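# Pull stained block from upright row, lay it flat

## Task

Remove the yellow-brown stained block from the row of edge-standing blocks and set it down lying flat on an empty part of the bench, well apart from the row. Then push the remaining grey blocks together so they stand touching face to face with no gap. Finally open the grippers and move both arms away.

## Robot and tools

Robot: two arms, left_arm and right_arm, each ending in a two-finger parallel gripper. Base origins in the scene frame: left_arm at (+0.005, +0.300, 0) with quat_wxyz (+0.996, 0, 0, -0.094); right_arm at (-0.031, -0.278, 0) with quat_wxyz (+0.997, 0, 0, -0.082). The names are just labels, not sides of any picture.

Frame: one shared scene frame. The origin sits on the table surface midway between the arms; +z is up, +x reaches out over the table, and left_arm is on the +y side. Lengths are in metres. Quaternions are written w first (qw, qx, qy, qz). In gripper terms, the fingers extend along the gripper's +z axis and close along its y axis. end_effector_position is the point between the finger pads, roughly 1 cm short of the fingertips. Printed positions can be a little wrong, more so when an arm is stretched far.

The row format (used by both motion tools): always 16 numbers, even when only one arm should move. First left_arm: x, y, z, qw, qx, qy, qz, opening; then right_arm in the same order. x, y, z and the quaternion are an absolute target pose for that gripper in the scene frame, not an offset. opening runs from -1 (shut) to +1 (fully apart, 0.094 m). To keep an arm still, resend its exact pose from the latest result plus the opening it should keep; to keep an orientation, repeat the same quaternion every row rather than copying a drifted reported one.

execute_actions(actions): a list of up to 15 actions; each action is a list of up to 15 rows, one row per control step of 1/30 s. If an action has fewer than 15 rows, its final row is held for the remaining steps, so one action spans 0.5 s. An empty list just returns the current state and images. Safety check: if any target lies more than 0.6 m from that gripper's current position along any of the gripper's own axes, that action is rejected for both arms; if the first action fails this against the last reported state, or any action is malformed, nothing in the call runs.

Per-step limit: each step the commanded pose is trimmed to within 70 mm and 16 degrees of the measured pose, then solved by damped inverse kinematics, giving position priority over orientation. Distant targets therefore need several actions; after an action the arm only continues to its last trimmed pose. Arms tend to stop about a centimetre off target, usually low. Elbows never go fully straight.

move(target, speed, blocking): target is one 16-number row as above. Each gripper travels in a straight line toward its pose; both arms arrive together; the path lasts 0.5 to 10 s and halts at 10 s even if short. speed is the peak path speed in m/s, 0.002 to 0.5 (default 0.25); rotation is capped at twice that value in rad/s. Openings are applied at the start. Paths ignore obstacles and the other arm, may overshoot the speed, and lag or wander. Faster contact and a target further beyond the contact both mean harder impacts. With blocking=false you get a result after 0.5 s; while it runs, other moves and actions are refused until wait or stop reports its end. The extra move: line gives the ending (done, off_target, moving, held, fault) and any limits (paced: target clipped; held: some steps blocked, after which the arm may jump quickly), plus each gripper's distance from its pose.

wait(seconds): 0 to 10; arms keep their last command and a running move continues, returning early when it ends. stop(): brakes a running move (needs stopping distance); fingers keep moving. zoom_image(camera, region): camera is cam_high, cam_left_wrist or cam_right_wrist; region is [x0, y0, x1, y1] pixels in that 504x504 image, at most 504 by 504. read_manual(section): only "licences", no motion. finished_scene(scene): pass the current scene number once the goal holds stably; it cannot be reversed.

Reading results: the state line shows each gripper's position and quaternion; Hand target lines show where each arm is currently being driven; step readings list positions at some steps, with HELD marking steps where an arm was held back; pose unreachable means the clearance check altered or blocked that arm's command. grip_measured is the finger opening on the command scale (the last Joint positions value is the opening in metres; sensors can be off about 1 mm). To hold something, command roughly 0.03 below grip_measured; smaller margins grip lighter. Finger force tops out near 50 to 62 N per pad, less on very thin parts. Joint ranges (rad): waist -2.618 to 3.054, shoulder 0 to 3.142, elbow 0 to 3.142, wrist pitch -1.571 to 1.571, wrist yaw -1.571 to 1.571, wrist roll -2.094 to 2.094.

Warnings: FAULT lines stop an arm. MOTOR HOT appears at 75 °C; at 90 °C that arm is halted for 10 s; at 100 °C it goes limp and falls, so avoid holding loads long. Occasional outside tugs may pull a held part or nudge loose blocks. Avoid dropping the block, slamming or shoving hard, letting the arms collide, and anything leaving the table, which fails the job. Cameras are cam_high, cam_left_wrist and cam_right_wrist, each 504x504, with supplied pinhole-plus-radial calibration that may be slightly off.

Each tool is called after "Emit:" as a command line: name --argument value for each argument, lists and objects as JSON in quotes; but a table of rows of numbers goes row by row, as --pt "numbers of a row", without its own name.

## Session

Emit:
execute_actions --actions '[]'

Scene clock: 0.00 s.
left_arm: end_effector_position=(+0.3239, -0.2127, +0.1411) grip_measured=+1.000 end_effector_quat_wxyz=(+0.605, +0.335, +0.665, -0.283) | right_arm: end_effector_position=(+0.3345, -0.5635, +0.1782) grip_measured=+1.000 end_effector_quat_wxyz=(+0.605, +0.439, +0.632, -0.204)
Joint positions: left_arm=[-0.873  2.175  1.208  0.858 -0.156  0.012  0.094] | right_arm=[-0.345  1.618  0.705  0.711  0.415  0.365  0.094]
Joint velocities: left_arm=[-0.012  0.022 -0.007 -0.066  0.022  0.022  0.   ] | right_arm=[-0.002 -0.017 -0.007  0.022 -0.007  0.007  0.   ]
Hand target (left_arm): +0.324, -0.213, +0.140; +0.602, +0.335, +0.667, -0.282
Hand target (right_arm): +0.335, -0.564, +0.184; +0.610, +0.438, +0.628, -0.205

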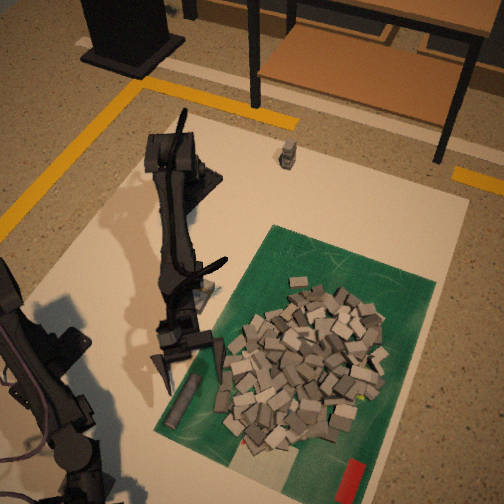

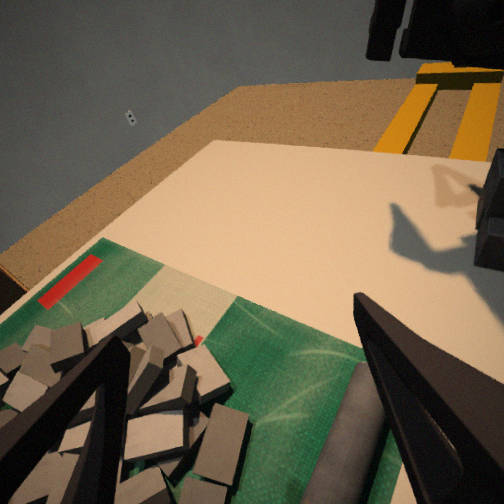

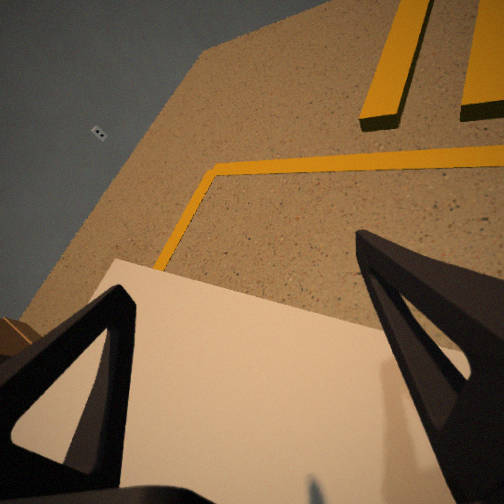

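Row seems hidden under left arm. Move it away.

Emit:
move --target '[0.25,0.3,0.25,0.3,0,0.95,0,1, 0.3345,-0.5635,0.1782,0.605,0.439,0.632,-0.204,1]'

Emit:
zoom_image --camera "cam_high" --region '[120,80,340,340]'

Scene clock: 3.60 s.
left_arm: end_effector_position=(+0.2455, +0.2965, +0.2453) grip_measured=+1.000 end_effector_quat_wxyz=(+0.306, -0.008, +0.952, +0.000) | right_arm: end_effector_position=(+0.3345, -0.5635, +0.1782) grip_measured=+1.000 end_effector_quat_wxyz=(+0.605, +0.439, +0.632, -0.204)
Joint positions: left_arm=[ 0.147  0.967  1.184 -1.167 -0.029 -0.048  0.094] | right_arm=[-0.345  1.618  0.705  0.711  0.415  0.365  0.094]
Joint velocities: left_arm=[-0.017  0.007  0.007  0.007  0.022 -0.022  0.   ] | right_arm=[ 0.007  0.002  0.002 -0.037  0.037 -0.022  0.   ]
Hand target (left_arm): +0.245, +0.296, +0.249; +0.303, -0.006, +0.953, -0.004
Hand target (right_arm): +0.335, -0.564, +0.178; +0.605, +0.439, +0.632, -0.204
Off the commanded pose (left_arm): 0.007 m, 1 deg.
Off the commanded pose (right_arm): 0.000 m, 0 deg.
move: done
camera_calibration (this result's frames):
cam_left_wrist: T_world_to_cam=[[-0.167933, -0.983449, -0.0680178, 0.340036], [-0.985216, 0.165064, 0.0458537, 0.212519], [-0.0338675, 0.0747126, -0.99663, 0.339316], [0, 0, 0, 1]] pos_world=[0.277972, 0.273978, 0.351556]

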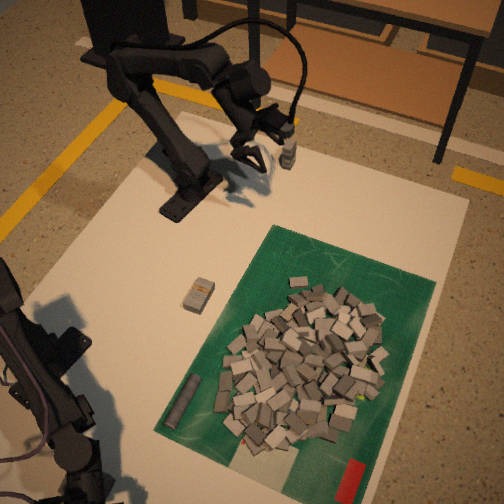

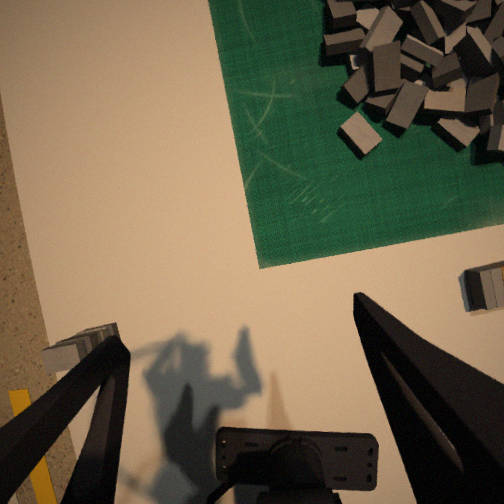

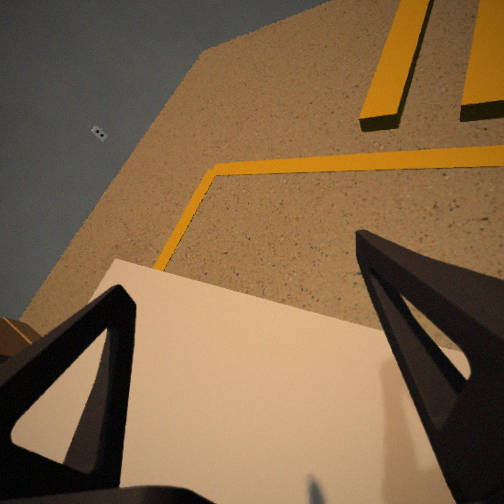

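Region (120, 80, 340, 340) of cam_high's 504x504 image, scaled by 1.938, with more detail than that image has; it fills the left 426 columns of this view, and the rest is white.

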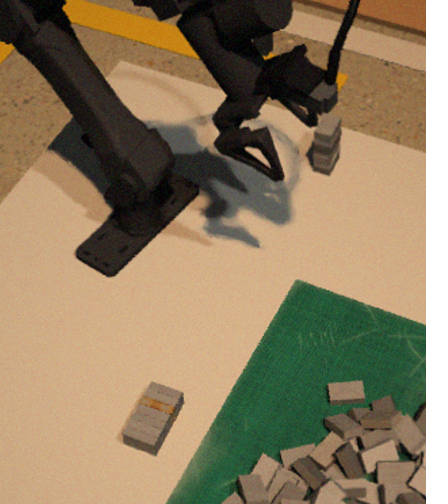

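Emit:
move --target '[0.08,0.05,0.15,0.3,0,0.95,0,1, 0.3345,-0.5635,0.1782,0.605,0.439,0.632,-0.204,1]'

Scene clock: 6.13 s.
left_arm: end_effector_position=(+0.0798, +0.0555, +0.1429) grip_measured=+1.000 end_effector_quat_wxyz=(+0.284, +0.001, +0.959, +0.011) | right_arm: end_effector_position=(+0.3345, -0.5635, +0.1782) grip_measured=+1.000 end_effector_quat_wxyz=(+0.605, +0.439, +0.632, -0.204)
Joint positions: left_arm=[-1.474  1.509  1.19  -1.335 -0.571 -1.685  0.094] | right_arm=[-0.345  1.618  0.705  0.711  0.415  0.365  0.094]
Joint velocities: left_arm=[-0.017 -0.007  0.002  0.022  0.022 -0.051  0.   ] | right_arm=[ 0.002  0.002 -0.012 -0.022 -0.037  0.051  0.   ]
Hand target (left_arm): +0.082, +0.052, +0.149; +0.296, -0.001, +0.955, +0.007
Hand target (right_arm): +0.335, -0.564, +0.178; +0.605, +0.439, +0.632, -0.204
Off the commanded pose (left_arm): 0.009 m, 2 deg.
Off the commanded pose (right_arm): 0.000 m, 0 deg.
move: done
camera_calibration (this result's frames):
cam_left_wrist: T_world_to_cam=[[-0.18156, -0.97975, -0.0844188, 0.0714855], [-0.980236, 0.173453, 0.0951406, 0.0858368], [-0.0785713, 0.100024, -0.991878, 0.251114], [0, 0, 0, 1]] pos_world=[0.11685, 0.0300317, 0.246943]

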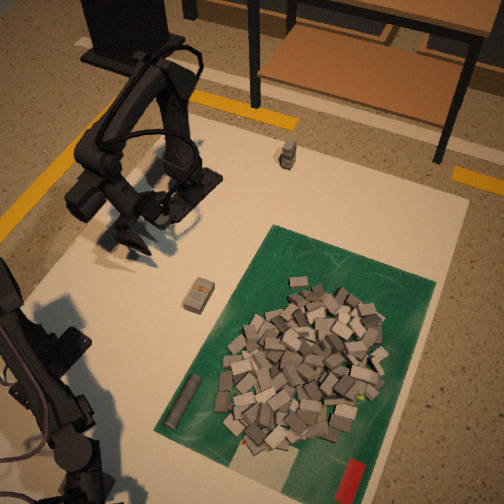

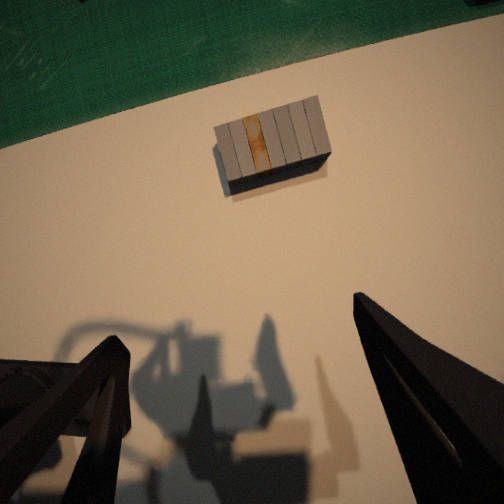

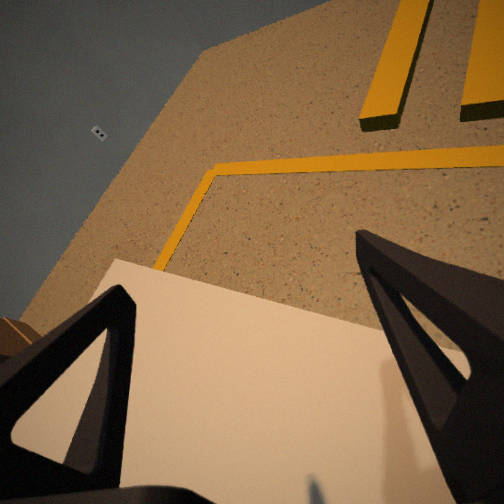

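Emit:
move --target '[0.125,0.079,0.03,0,-0.052,0.9986,0,1, 0.225,0.039,0.07,0,-0.052,0.9986,0,-0.6]'

Scene clock: 11.93 s.
left_arm: end_effector_position=(+0.1195, +0.0960, +0.0362) grip_measured=+1.000 end_effector_quat_wxyz=(-0.001, -0.082, +0.996, +0.026) | right_arm: end_effector_position=(+0.2279, +0.0159, +0.0571) grip_measured=-0.598 end_effector_quat_wxyz=(-0.002, -0.037, +0.999, -0.014)
Joint positions: left_arm=[-0.888  1.55   0.909 -0.98  -0.019 -1.241  0.094] | right_arm=[ 1.017  2.084  1.671 -1.182  0.015  0.779  0.019]
Joint velocities: left_arm=[-0.017 -0.002 -0.002 -0.037 -0.007 -0.022  0.   ] | right_arm=[ 0.007 -0.002 -0.012  0.051 -0.022 -0.081 -0.001]
Hand target (left_arm): +0.123, +0.080, +0.033; +0.001, -0.052, +0.999, -0.002
Hand target (right_arm): +0.222, +0.045, +0.065; +0.001, -0.058, +0.998, +0.028
Off the commanded pose (left_arm): 0.019 m, 5 deg.
Off the commanded pose (right_arm): 0.027 m, 2 deg.
move: off_target (left_arm, right_arm)
camera_calibration (this result's frames):
cam_left_wrist: T_world_to_cam=[[-0.0276397, -0.999608, -0.00438264, 0.0899309], [-0.786276, 0.0190333, 0.617583, 0.10059], [-0.617257, 0.0205158, -0.786494, 0.208933], [0, 0, 0, 1]] pos_world=[0.210542, 0.0836947, 0.102596]
cam_right_wrist: T_world_to_cam=[[-0.164912, -0.982945, 0.0813881, 0.0424124], [-0.741523, 0.17797, 0.646893, 0.140249], [-0.650345, 0.046329, -0.758225, 0.300879], [0, 0, 0, 1]] pos_world=[0.306667, 0.00278945, 0.133956]

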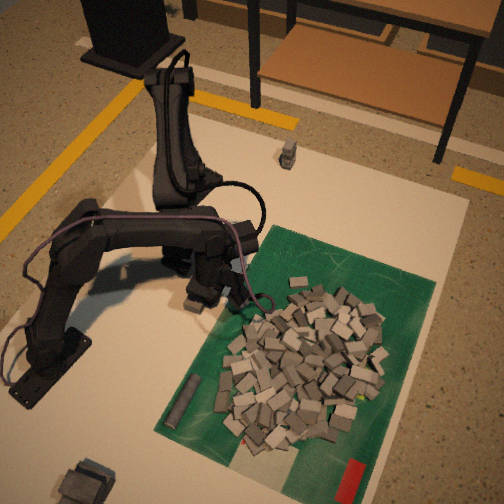

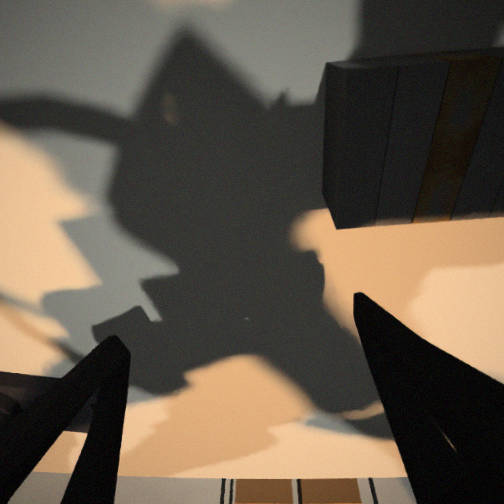

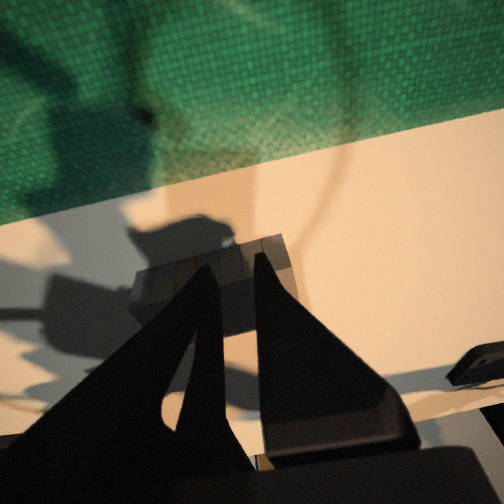

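Emit:
move --target '[0.125,0.079,0.025,0,-0.052,0.9986,0,1, 0.25,-0.15,0.15,0,-0.052,0.9986,0,-0.6]'

Scene clock: 16.77 s.
left_arm: end_effector_position=(+0.1270, +0.0772, +0.0308) grip_measured=+1.000 end_effector_quat_wxyz=(+0.006, -0.054, +0.998, -0.006) | right_arm: end_effector_position=(+0.2524, -0.1526, +0.1411) grip_measured=-0.598 end_effector_quat_wxyz=(-0.004, -0.047, +0.999, -0.009)
Joint positions: left_arm=[-0.888  1.572  0.909 -0.892 -0.006 -1.185  0.094] | right_arm=[ 0.586  1.729  1.529 -1.384  0.014  0.329  0.019]
Joint velocities: left_arm=[-0.007 -0.012 -0.002 -0.051  0.051 -0.007  0.   ] | right_arm=[ 0.002 -0.012 -0.007 -0.007 -0.066 -0.037  0.001]
Hand target (left_arm): +0.125, +0.079, +0.025; -0.000, -0.052, +0.999, -0.000
Hand target (right_arm): +0.251, -0.154, +0.149; +0.005, -0.052, +0.999, -0.008
Off the commanded pose (left_arm): 0.006 m, 1 deg.
Off the commanded pose (right_arm): 0.010 m, 1 deg.
move: done
camera_calibration (this result's frames):
cam_left_wrist: T_world_to_cam=[[-0.0842759, -0.994706, 0.0587978, 0.0761907], [-0.794357, 0.102691, 0.598709, 0.105315], [-0.601577, 0.00375025, -0.798806, 0.209408], [0, 0, 0, 1]] pos_world=[0.216053, 0.0641872, 0.0997435]
cam_right_wrist: T_world_to_cam=[[-0.146432, -0.986567, 0.0724147, -0.130007], [-0.742857, 0.158009, 0.650536, 0.130802], [-0.653239, 0.0414657, -0.756016, 0.387961], [0, 0, 0, 1]] pos_world=[0.331561, -0.165015, 0.217627]

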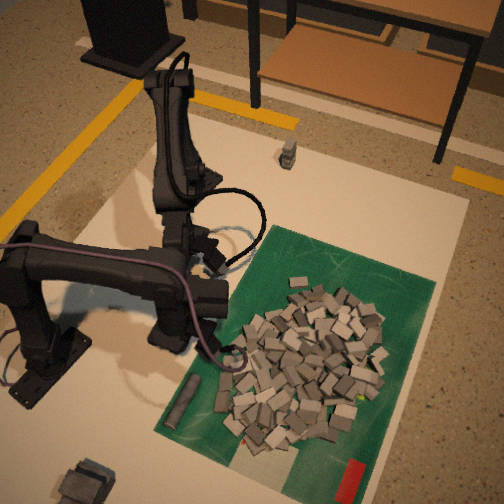

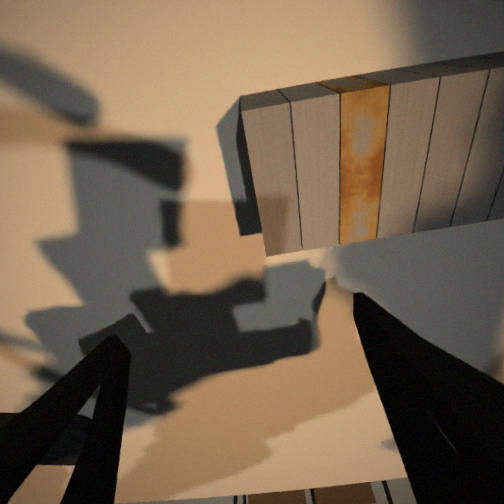

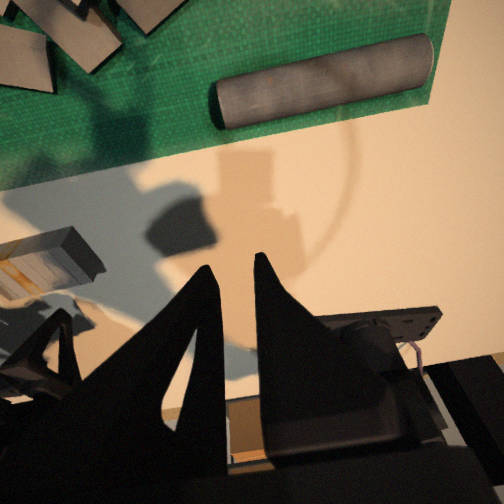

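Emit:
move --target '[0.128,0.082,0.014,0,-0.052,0.9986,0,1, 0.25,-0.15,0.15,0,-0.052,0.9986,0,-0.6]' --speed 0.05

Emit:
move --target '[0.168,0.086,0.014,0,-0.052,0.9986,0,1, 0.25,-0.15,0.15,0,-0.052,0.9986,0,-0.6]' --speed 0.03

Scene clock: 18.07 s.
left_arm: end_effector_position=(+0.1295, +0.0775, +0.0212) grip_measured=+1.000 end_effector_quat_wxyz=(+0.007, -0.052, +0.999, -0.008) | right_arm: end_effector_position=(+0.2501, -0.1525, +0.1411) grip_measured=-0.598 end_effector_quat_wxyz=(-0.008, -0.048, +0.999, -0.008)
Joint positions: left_arm=[-0.879  1.589  0.885 -0.846 -0.006 -1.171  0.094] | right_arm=[ 0.586  1.729  1.529 -1.392  0.008  0.326  0.019]
Joint velocities: left_arm=[ 0.007 -0.002  0.002 -0.066 -0.007 -0.007  0.   ] | right_arm=[ 0.022 -0.007 -0.007 -0.037 -0.037  0.007 -0.   ]
Hand target (left_arm): +0.128, +0.082, +0.014; -0.000, -0.052, +0.999, -0.000
Hand target (right_arm): +0.250, -0.150, +0.150; +0.000, -0.052, +0.999, +0.000
Off the commanded pose (left_arm): 0.009 m, 1 deg.
Off the commanded pose (right_arm): 0.009 m, 1 deg.
move: done
camera_calibration (this result's frames):
cam_left_wrist: T_world_to_cam=[[-0.0881636, -0.994196, 0.0616619, 0.0777253], [-0.794845, 0.107526, 0.59721, 0.112777], [-0.600374, 0.00364054, -0.799711, 0.20305], [0, 0, 0, 1]] pos_world=[0.218398, 0.0644086, 0.0902371]
cam_right_wrist: T_world_to_cam=[[-0.143195, -0.987081, 0.0718783, -0.131035], [-0.736914, 0.15482, 0.658019, 0.12608], [-0.660646, 0.0412571, -0.749563, 0.387425], [0, 0, 0, 1]] pos_world=[0.330097, -0.164846, 0.216855]

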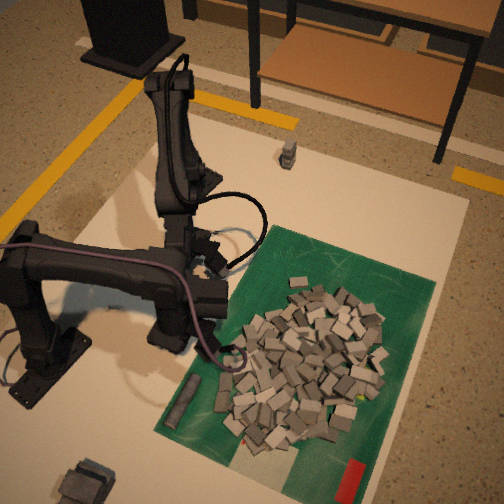

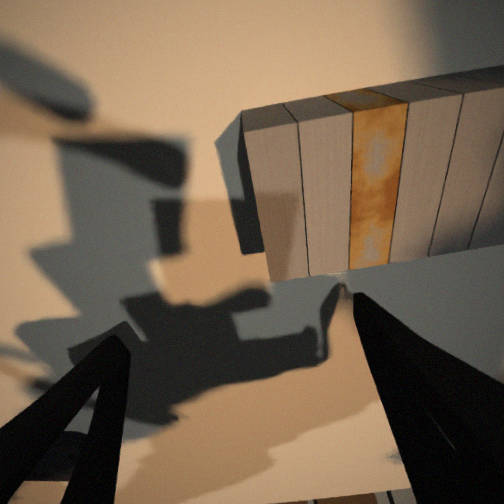

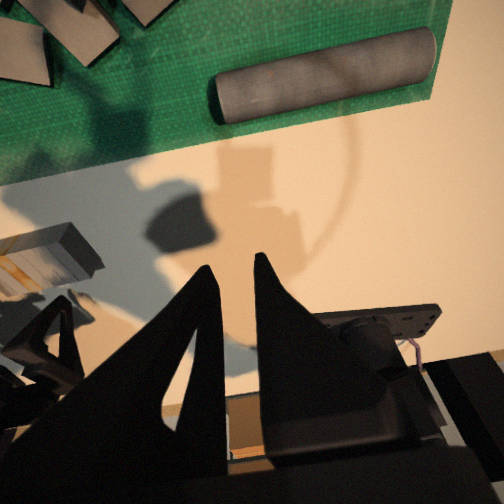

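Scene clock: 19.63 s.
left_arm: end_effector_position=(+0.1532, +0.0893, +0.0146) grip_measured=+1.000 end_effector_quat_wxyz=(-0.018, -0.043, +0.999, -0.002) | right_arm: end_effector_position=(+0.2500, -0.1525, +0.1411) grip_measured=-0.598 end_effector_quat_wxyz=(-0.009, -0.048, +0.999, -0.008)
Joint positions: left_arm=[-0.75   1.646  0.915 -0.856  0.033 -1.023  0.094] | right_arm=[ 0.586  1.729  1.529 -1.393  0.008  0.326  0.019]
Joint velocities: left_arm=[-0.002 -0.017  0.002  0.022 -0.066 -0.022  0.   ] | right_arm=[-0.002 -0.002  0.027  0.037  0.022  0.007  0.001]
Hand target (left_arm): +0.167, +0.086, +0.015; +0.000, -0.052, +0.999, -0.001
Hand target (right_arm): +0.250, -0.150, +0.150; +0.000, -0.052, +0.999, -0.000
Off the commanded pose (left_arm): 0.015 m, 2 deg.
Off the commanded pose (right_arm): 0.009 m, 1 deg.
move: off_target (left_arm)
camera_calibration (this result's frames):
cam_left_wrist: T_world_to_cam=[[-0.103799, -0.992921, 0.0577364, 0.0942384], [-0.761272, 0.116672, 0.63785, 0.127757], [-0.640071, 0.0222551, -0.767993, 0.215926], [0, 0, 0, 1]] pos_world=[0.245248, 0.0738601, 0.0788984]
cam_right_wrist: T_world_to_cam=[[-0.14317, -0.98707, 0.0720824, -0.131119], [-0.736685, 0.154923, 0.658251, 0.125946], [-0.660907, 0.04114, -0.74934, 0.387387], [0, 0, 0, 1]] pos_world=[0.330037, -0.164873, 0.216832]

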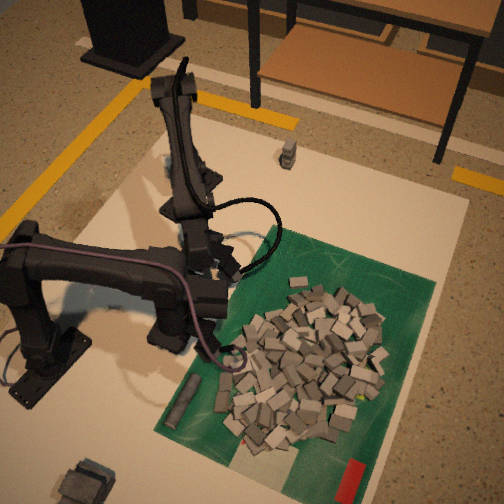

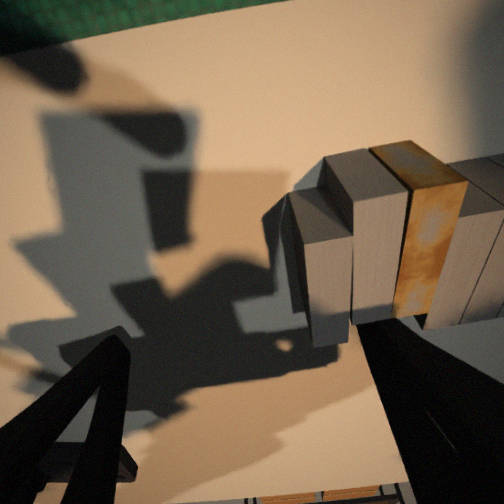

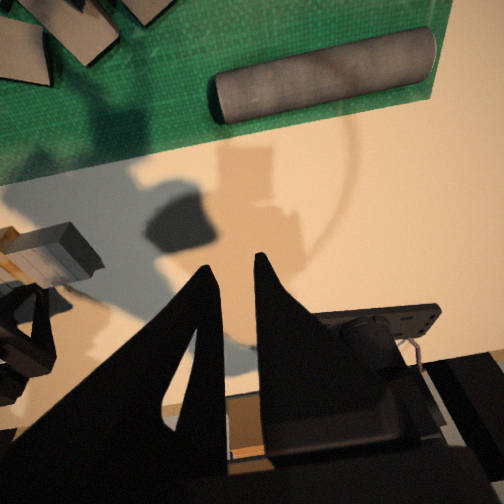

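Emit:
move --target '[0.14,0.076,0.022,0,-0.052,0.9986,0,1, 0.25,-0.15,0.15,0,-0.052,0.9986,0,-0.6]' --speed 0.03

Scene clock: 20.93 s.
left_arm: end_effector_position=(+0.1363, +0.0792, +0.0144) grip_measured=+1.000 end_effector_quat_wxyz=(-0.013, -0.050, +0.999, +0.004) | right_arm: end_effector_position=(+0.2500, -0.1526, +0.1411) grip_measured=-0.598 end_effector_quat_wxyz=(-0.009, -0.048, +0.999, -0.008)
Joint positions: left_arm=[-0.835  1.647  0.915 -0.859  0.019 -1.124  0.094] | right_arm=[ 0.586  1.729  1.529 -1.393  0.008  0.326  0.019]
Joint velocities: left_arm=[-0.012  0.002 -0.002 -0.007  0.037  0.007  0.   ] | right_arm=[ 0.017 -0.002  0.012  0.022  0.066  0.051 -0.   ]
Hand target (left_arm): +0.140, +0.076, +0.022; -0.000, -0.052, +0.999, +0.000
Hand target (right_arm): +0.250, -0.150, +0.150; +0.000, -0.052, +0.999, -0.000
Off the commanded pose (left_arm): 0.009 m, 2 deg.
Off the commanded pose (right_arm): 0.009 m, 1 deg.
move: done
camera_calibration (this result's frames):
cam_left_wrist: T_world_to_cam=[[-0.0897924, -0.995023, 0.0432116, 0.0810101], [-0.768906, 0.0968331, 0.631986, 0.118809], [-0.633025, 0.0235219, -0.773774, 0.204215], [0, 0, 0, 1]] pos_world=[0.2279, 0.0642987, 0.0794305]
cam_right_wrist: T_world_to_cam=[[-0.143145, -0.987058, 0.0722865, -0.131204], [-0.736456, 0.155026, 0.658483, 0.125813], [-0.661167, 0.0410229, -0.749116, 0.387349], [0, 0, 0, 1]] pos_world=[0.329977, -0.1649, 0.216808]

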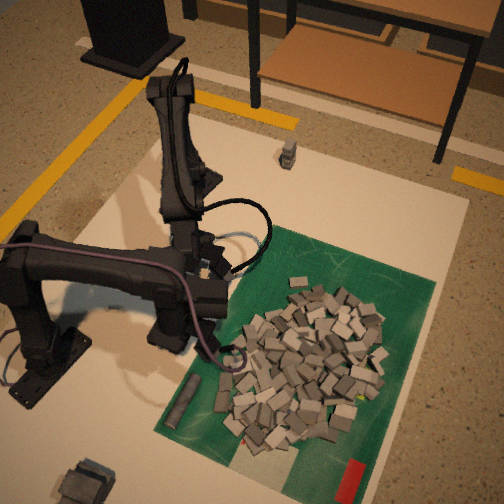

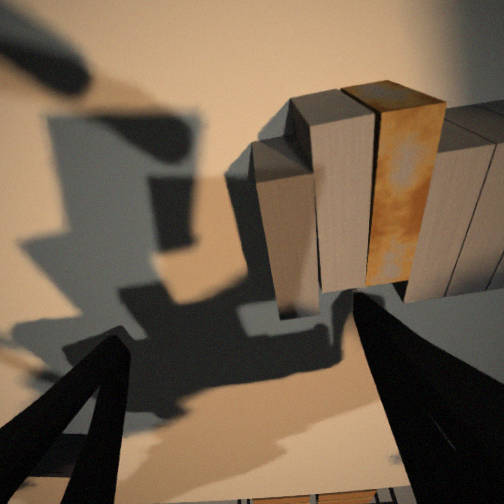

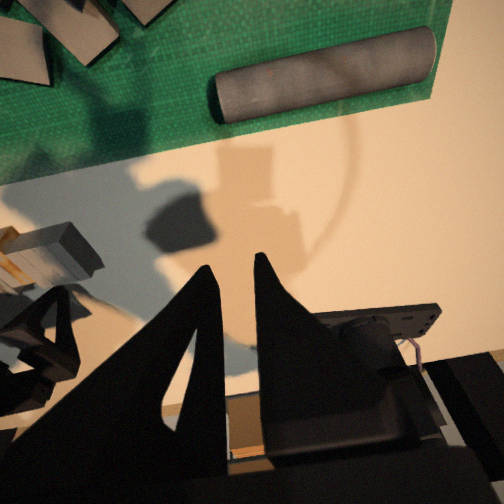

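Emit:
move --target '[0.13,0.07,0.07,0,-0.052,0.9986,0,1, 0.25,-0.15,0.15,0,-0.052,0.9986,0,-0.6]' --speed 0.1

Emit:
move --target '[0.178,0.056,0.06,0,0.669,0.743,0,1, 0.25,-0.15,0.15,0,-0.052,0.9986,0,-0.6]'

Emit:
move --target '[0.178,0.056,0.03,0,0.669,0.743,0,1, 0.25,-0.15,0.15,0,-0.052,0.9986,0,-0.6]' --speed 0.05

Scene clock: 23.40 s.
left_arm: end_effector_position=(+0.1271, +0.0730, +0.0601) grip_measured=+1.000 end_effector_quat_wxyz=(-0.013, -0.052, +0.999, +0.008) | right_arm: end_effector_position=(+0.2499, -0.1525, +0.1411) grip_measured=-0.598 end_effector_quat_wxyz=(-0.009, -0.048, +0.999, -0.008)
Joint positions: left_arm=[-0.879  1.584  1.046 -1.058  0.018 -1.172  0.094] | right_arm=[ 0.586  1.729  1.529 -1.393  0.008  0.326  0.019]
Joint velocities: left_arm=[-0.017 -0.012  0.002 -0.051 -0.007  0.007  0.   ] | right_arm=[-0.017 -0.007 -0.007 -0.037 -0.022  0.066  0.001]
Hand target (left_arm): +0.131, +0.070, +0.070; -0.000, -0.052, +0.999, -0.000
Hand target (right_arm): +0.250, -0.150, +0.150; +0.000, -0.052, +0.999, +0.000
Off the commanded pose (left_arm): 0.011 m, 2 deg.
Off the commanded pose (right_arm): 0.009 m, 1 deg.
move: off_target (left_arm)
camera_calibration (this result's frames):
cam_left_wrist: T_world_to_cam=[[-0.086016, -0.99562, 0.0366337, 0.0719671], [-0.768716, 0.0897138, 0.633267, 0.083914], [-0.63378, 0.0263102, -0.773066, 0.233809], [0, 0, 0, 1]] pos_world=[0.21888, 0.0579721, 0.124973]
cam_right_wrist: T_world_to_cam=[[-0.143142, -0.987082, 0.0719655, -0.131105], [-0.736352, 0.154803, 0.658652, 0.125699], [-0.661284, 0.041289, -0.748998, 0.387381], [0, 0, 0, 1]] pos_world=[0.329961, -0.164865, 0.21679]

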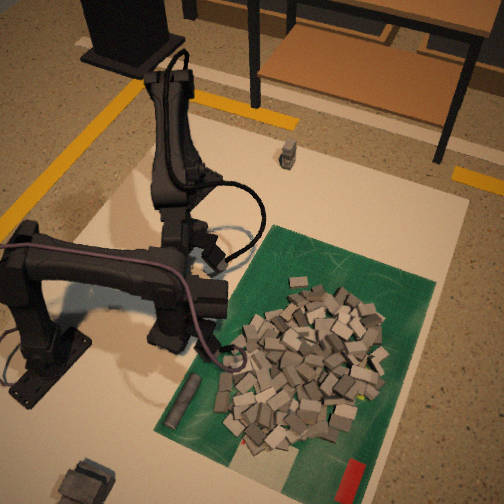

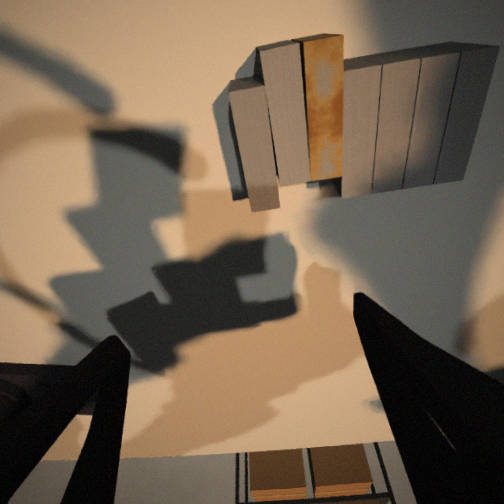

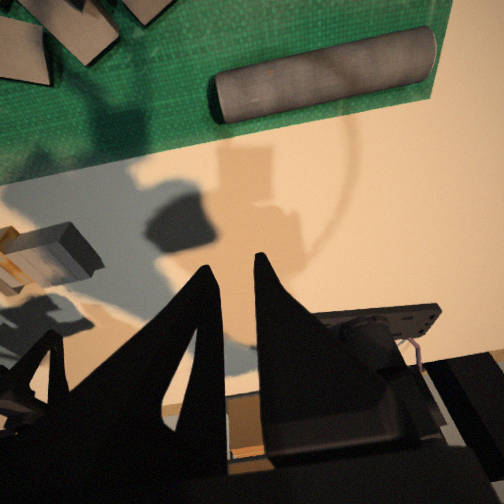

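Scene clock: 27.13 s.
left_arm: end_effector_position=(+0.1703, +0.0622, +0.0584) grip_measured=+1.000 end_effector_quat_wxyz=(-0.008, +0.669, +0.744, -0.001) | right_arm: end_effector_position=(+0.2499, -0.1525, +0.1411) grip_measured=-0.598 end_effector_quat_wxyz=(-0.009, -0.048, +0.999, -0.008)
Joint positions: left_arm=[-0.774  1.695  1.159 -1.049  0.005  0.502  0.094] | right_arm=[ 0.586  1.729  1.529 -1.393  0.008  0.326  0.019]
Joint velocities: left_arm=[-0.002 -0.002 -0.007 -0.022  0.022  0.051  0.   ] | right_arm=[-0.017 -0.007 -0.007  0.007 -0.037 -0.037  0.   ]
Hand target (left_arm): +0.178, +0.057, +0.060; +0.001, +0.669, +0.743, -0.000
Hand target (right_arm): +0.250, -0.150, +0.150; +0.000, -0.052, +0.999, -0.000
Off the commanded pose (left_arm): 0.010 m, 1 deg.
Off the commanded pose (right_arm): 0.009 m, 1 deg.
move: done
camera_calibration (this result's frames):
cam_left_wrist: T_world_to_cam=[[-0.994443, 0.0850547, 0.0620435, 0.15095], [0.105201, 0.780114, 0.616729, -0.0716005], [0.00405473, 0.619829, -0.784727, 0.115278], [0, 0, 0, 1]] pos_world=[0.157176, -0.0284353, 0.125255]
cam_right_wrist: T_world_to_cam=[[-0.143142, -0.987082, 0.0719655, -0.131105], [-0.736352, 0.154803, 0.658652, 0.125699], [-0.661284, 0.041289, -0.748998, 0.387381], [0, 0, 0, 1]] pos_world=[0.329961, -0.164865, 0.21679]

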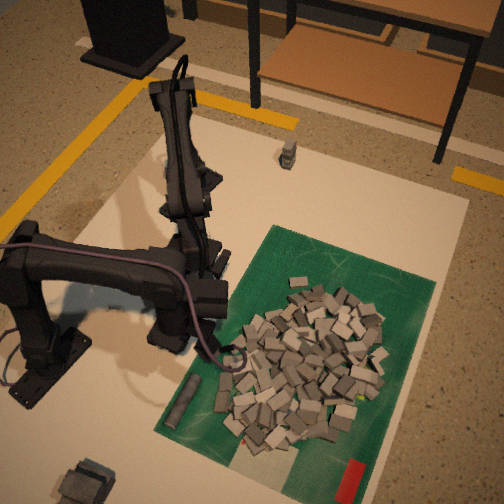

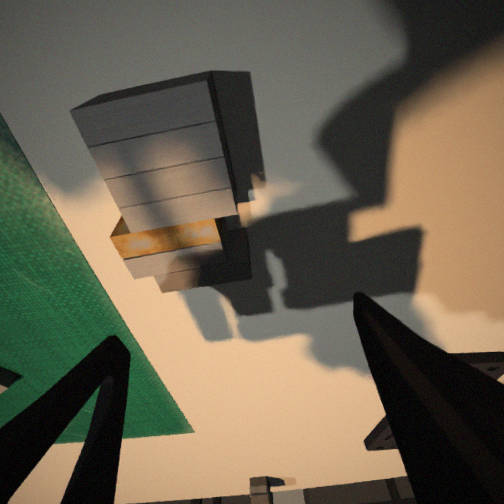

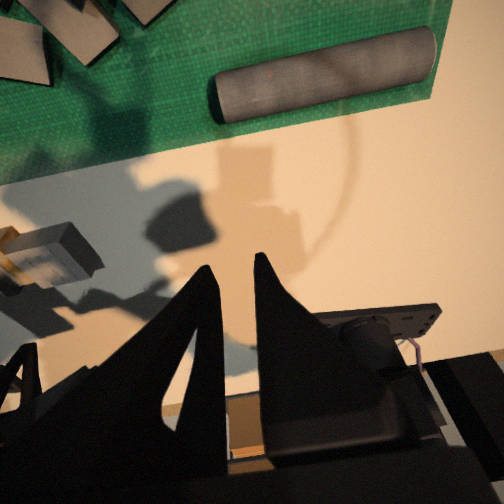

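Scene clock: 28.20 s.
left_arm: end_effector_position=(+0.1780, +0.0510, +0.0379) grip_measured=+1.000 end_effector_quat_wxyz=(+0.009, +0.669, +0.743, -0.005) | right_arm: end_effector_position=(+0.2499, -0.1525, +0.1411) grip_measured=-0.598 end_effector_quat_wxyz=(-0.009, -0.048, +0.999, -0.008)
Joint positions: left_arm=[-0.774  1.739  1.122 -0.934  0.005  0.504  0.094] | right_arm=[ 0.586  1.729  1.529 -1.393  0.008  0.326  0.019]
Joint velocities: left_arm=[-0.042 -0.007  0.007 -0.037 -0.022 -0.066  0.   ] | right_arm=[ 0.027  0.012 -0.002 -0.081 -0.066  0.022 -0.   ]
Hand target (left_arm): +0.178, +0.056, +0.030; +0.000, +0.669, +0.743, -0.000
Hand target (right_arm): +0.250, -0.150, +0.150; +0.000, -0.052, +0.999, -0.000
Off the commanded pose (left_arm): 0.009 m, 1 deg.
Off the commanded pose (right_arm): 0.009 m, 1 deg.
move: done
camera_calibration (this result's frames):
cam_left_wrist: T_world_to_cam=[[-0.99528, 0.0888207, 0.0390863, 0.161707], [0.0945792, 0.797729, 0.595553, -0.049273], [0.0217171, 0.596439, -0.802365, 0.104754], [0, 0, 0, 1]] pos_world=[0.163329, -0.0375359, 0.107075]
cam_right_wrist: T_world_to_cam=[[-0.143142, -0.987082, 0.0719655, -0.131105], [-0.736352, 0.154803, 0.658652, 0.125699], [-0.661284, 0.041289, -0.748998, 0.387381], [0, 0, 0, 1]] pos_world=[0.329961, -0.164865, 0.21679]

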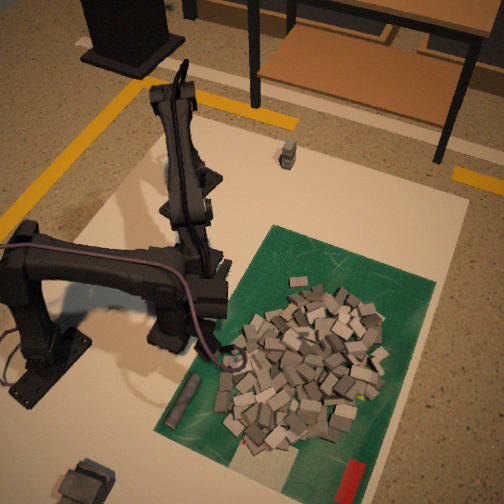

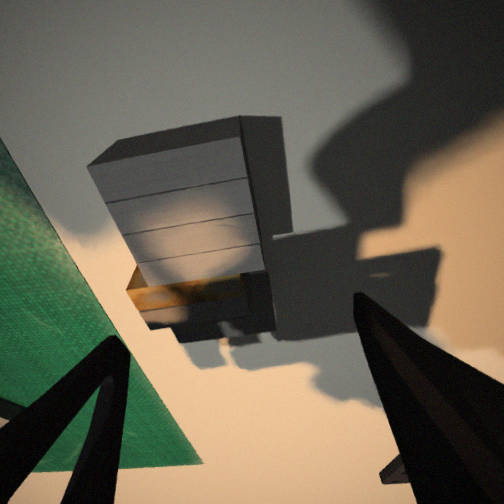

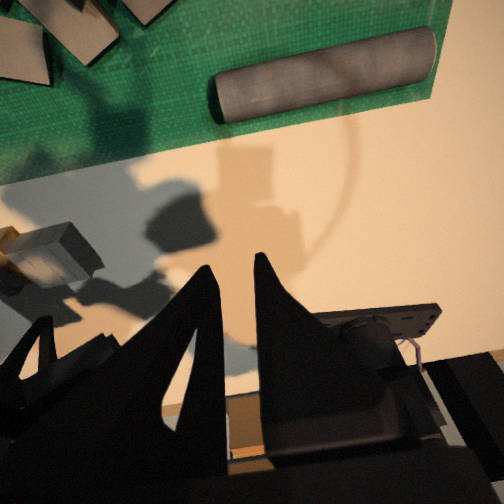

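Emit:
move --target '[0.192,0.056,0.022,0,0.669,0.743,0,1, 0.25,-0.15,0.15,0,-0.052,0.9986,0,-0.6]' --speed 0.05

Scene clock: 29.40 s.
left_arm: end_effector_position=(+0.1889, +0.0554, +0.0260) grip_measured=+1.000 end_effector_quat_wxyz=(+0.002, +0.668, +0.744, -0.003) | right_arm: end_effector_position=(+0.2499, -0.1525, +0.1411) grip_measured=-0.598 end_effector_quat_wxyz=(-0.009, -0.048, +0.999, -0.008)
Joint positions: left_arm=[-0.737  1.781  1.122 -0.908  0.005  0.538  0.094] | right_arm=[ 0.586  1.729  1.529 -1.393  0.008  0.326  0.019]
Joint velocities: left_arm=[-0.017 -0.012 -0.007  0.037 -0.066 -0.037  0.   ] | right_arm=[-0.012 -0.012  0.007 -0.007 -0.007  0.007  0.001]
Hand target (left_arm): +0.192, +0.056, +0.022; +0.000, +0.669, +0.743, -0.000
Hand target (right_arm): +0.250, -0.150, +0.150; +0.000, -0.052, +0.999, -0.000
Off the commanded pose (left_arm): 0.005 m, 0 deg.
Off the commanded pose (right_arm): 0.009 m, 1 deg.
move: done
camera_calibration (this result's frames):
cam_left_wrist: T_world_to_cam=[[-0.995195, 0.0848401, 0.0488777, 0.172617], [0.0970877, 0.790396, 0.604854, -0.047003], [0.0126832, 0.606693, -0.794835, 0.0933346], [0, 0, 0, 1]] pos_world=[0.175168, -0.0341194, 0.0941784]
cam_right_wrist: T_world_to_cam=[[-0.143142, -0.987082, 0.0719655, -0.131105], [-0.736352, 0.154803, 0.658652, 0.125699], [-0.661284, 0.041289, -0.748998, 0.387381], [0, 0, 0, 1]] pos_world=[0.329961, -0.164865, 0.21679]

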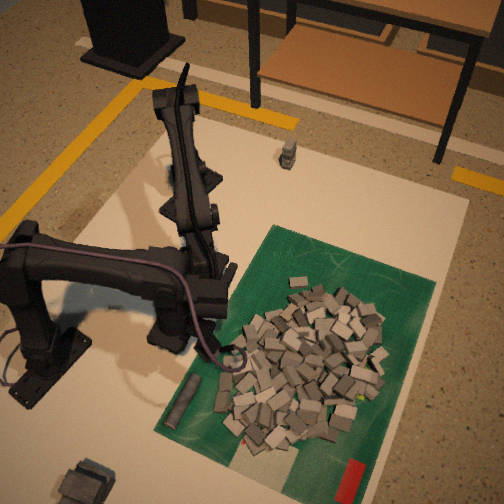

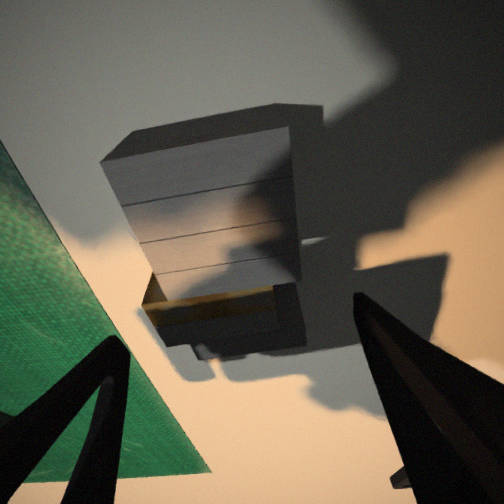

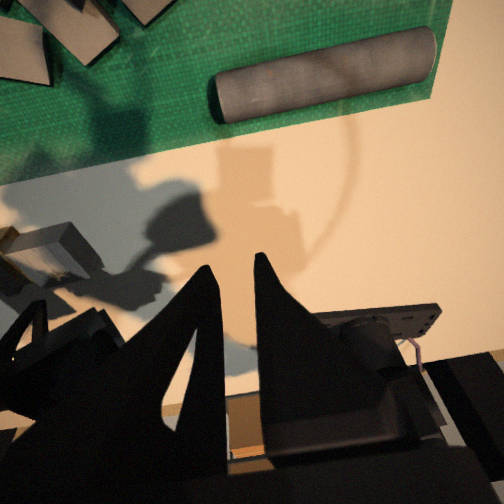

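Close and slide +y.

Emit:
move --target '[0.192,0.056,0.022,0,0.669,0.743,0,-0.25, 0.25,-0.15,0.15,0,-0.052,0.9986,0,-0.6]'

Emit:
move --target '[0.188,0.096,0.024,0,0.669,0.743,0,-0.25, 0.25,-0.15,0.15,0,-0.052,0.9986,0,-0.6]' --speed 0.04

Scene clock: 30.40 s.
left_arm: end_effector_position=(+0.1893, +0.0551, +0.0260) grip_measured=-0.109 end_effector_quat_wxyz=(+0.003, +0.669, +0.743, -0.003) | right_arm: end_effector_position=(+0.2499, -0.1525, +0.1411) grip_measured=-0.598 end_effector_quat_wxyz=(-0.009, -0.048, +0.999, -0.008)
Joint positions: left_arm=[-0.737  1.781  1.122 -0.906  0.005  0.54   0.042] | right_arm=[ 0.586  1.729  1.529 -1.393  0.008  0.326  0.019]
Joint velocities: left_arm=[ 0.012 -0.017  0.007 -0.11  -0.022  0.007 -0.   ] | right_arm=[-0.007  0.017 -0.002 -0.007 -0.051  0.022 -0.001]
Hand target (left_arm): +0.192, +0.056, +0.022; +0.000, +0.669, +0.743, +0.000
Hand target (right_arm): +0.250, -0.150, +0.150; +0.000, -0.052, +0.999, -0.000
Off the commanded pose (left_arm): 0.005 m, 0 deg.
Off the commanded pose (right_arm): 0.009 m, 1 deg.
move: done
camera_calibration (this result's frames):
cam_left_wrist: T_world_to_cam=[[-0.995106, 0.0867707, 0.0472784, 0.17289], [0.0976602, 0.790671, 0.604403, -0.0469733], [0.0150628, 0.606062, -0.795275, 0.0930612], [0, 0, 0, 1]] pos_world=[0.175229, -0.0342622, 0.0942261]
cam_right_wrist: T_world_to_cam=[[-0.143142, -0.987082, 0.0719655, -0.131105], [-0.736352, 0.154803, 0.658652, 0.125699], [-0.661284, 0.041289, -0.748998, 0.387381], [0, 0, 0, 1]] pos_world=[0.329961, -0.164865, 0.21679]

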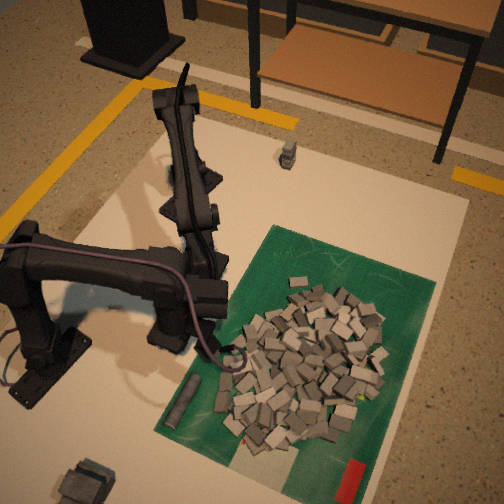

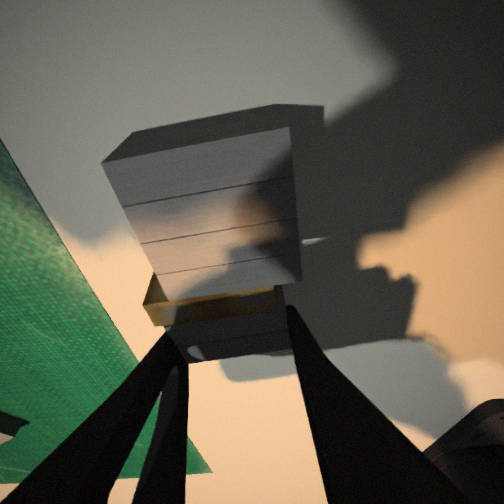

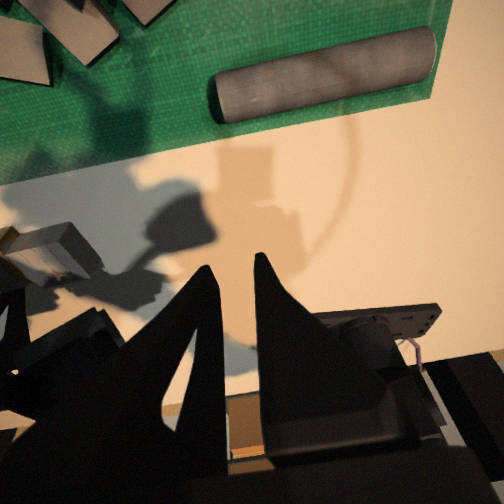

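Scene clock: 31.70 s.
left_arm: end_effector_position=(+0.1933, +0.0828, +0.0257) grip_measured=-0.109 end_effector_quat_wxyz=(+0.016, +0.668, +0.744, -0.007) | right_arm: end_effector_position=(+0.2499, -0.1525, +0.1411) grip_measured=-0.598 end_effector_quat_wxyz=(-0.009, -0.048, +0.999, -0.008)
Joint positions: left_arm=[-0.665  1.69   1.013 -0.861  0.01   0.61   0.042] | right_arm=[ 0.586  1.729  1.529 -1.393  0.008  0.326  0.019]
Joint velocities: left_arm=[-0.002  0.007 -0.007 -0.007  0.007  0.007 -0.   ] | right_arm=[-0.002  0.012 -0.007 -0.022 -0.037 -0.037 -0.001]
Hand target (left_arm): +0.187, +0.095, +0.024; +0.000, +0.669, +0.743, -0.000
Hand target (right_arm): +0.250, -0.150, +0.150; +0.000, -0.052, +0.999, -0.000
Off the commanded pose (left_arm): 0.014 m, 2 deg.
Off the commanded pose (right_arm): 0.009 m, 1 deg.
move: off_target (left_arm)
camera_calibration (this result's frames):
cam_left_wrist: T_world_to_cam=[[-0.995893, 0.084767, 0.0318081, 0.17522], [0.0872611, 0.80499, 0.586836, -0.0677754], [0.0241391, 0.587202, -0.809081, 0.0762204], [0, 0, 0, 1]] pos_world=[0.178575, -0.00505112, 0.095868]
cam_right_wrist: T_world_to_cam=[[-0.143142, -0.987082, 0.0719655, -0.131105], [-0.736352, 0.154803, 0.658652, 0.125699], [-0.661284, 0.041289, -0.748998, 0.387381], [0, 0, 0, 1]] pos_world=[0.329961, -0.164865, 0.21679]

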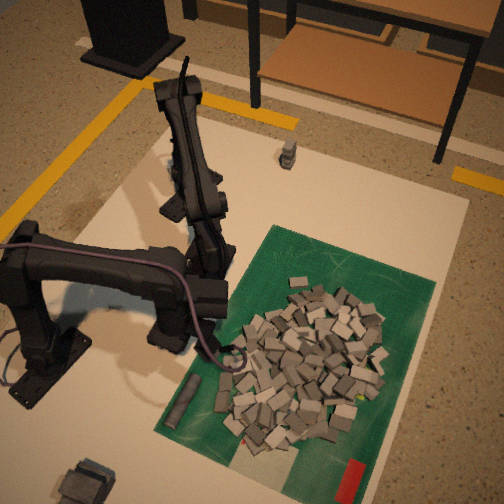

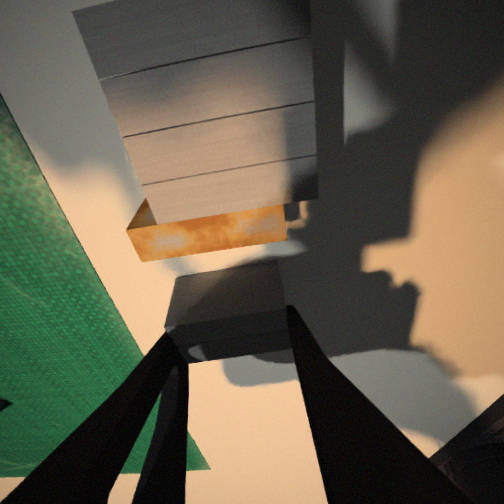

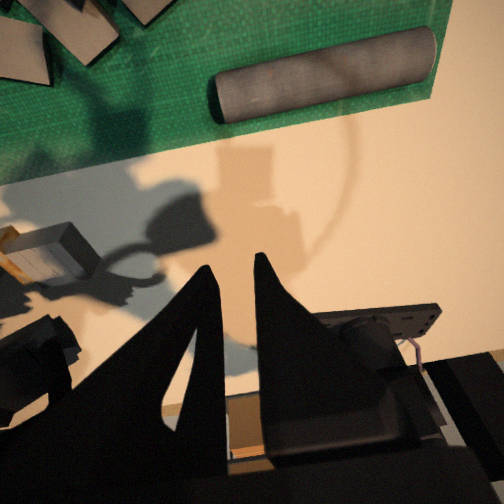

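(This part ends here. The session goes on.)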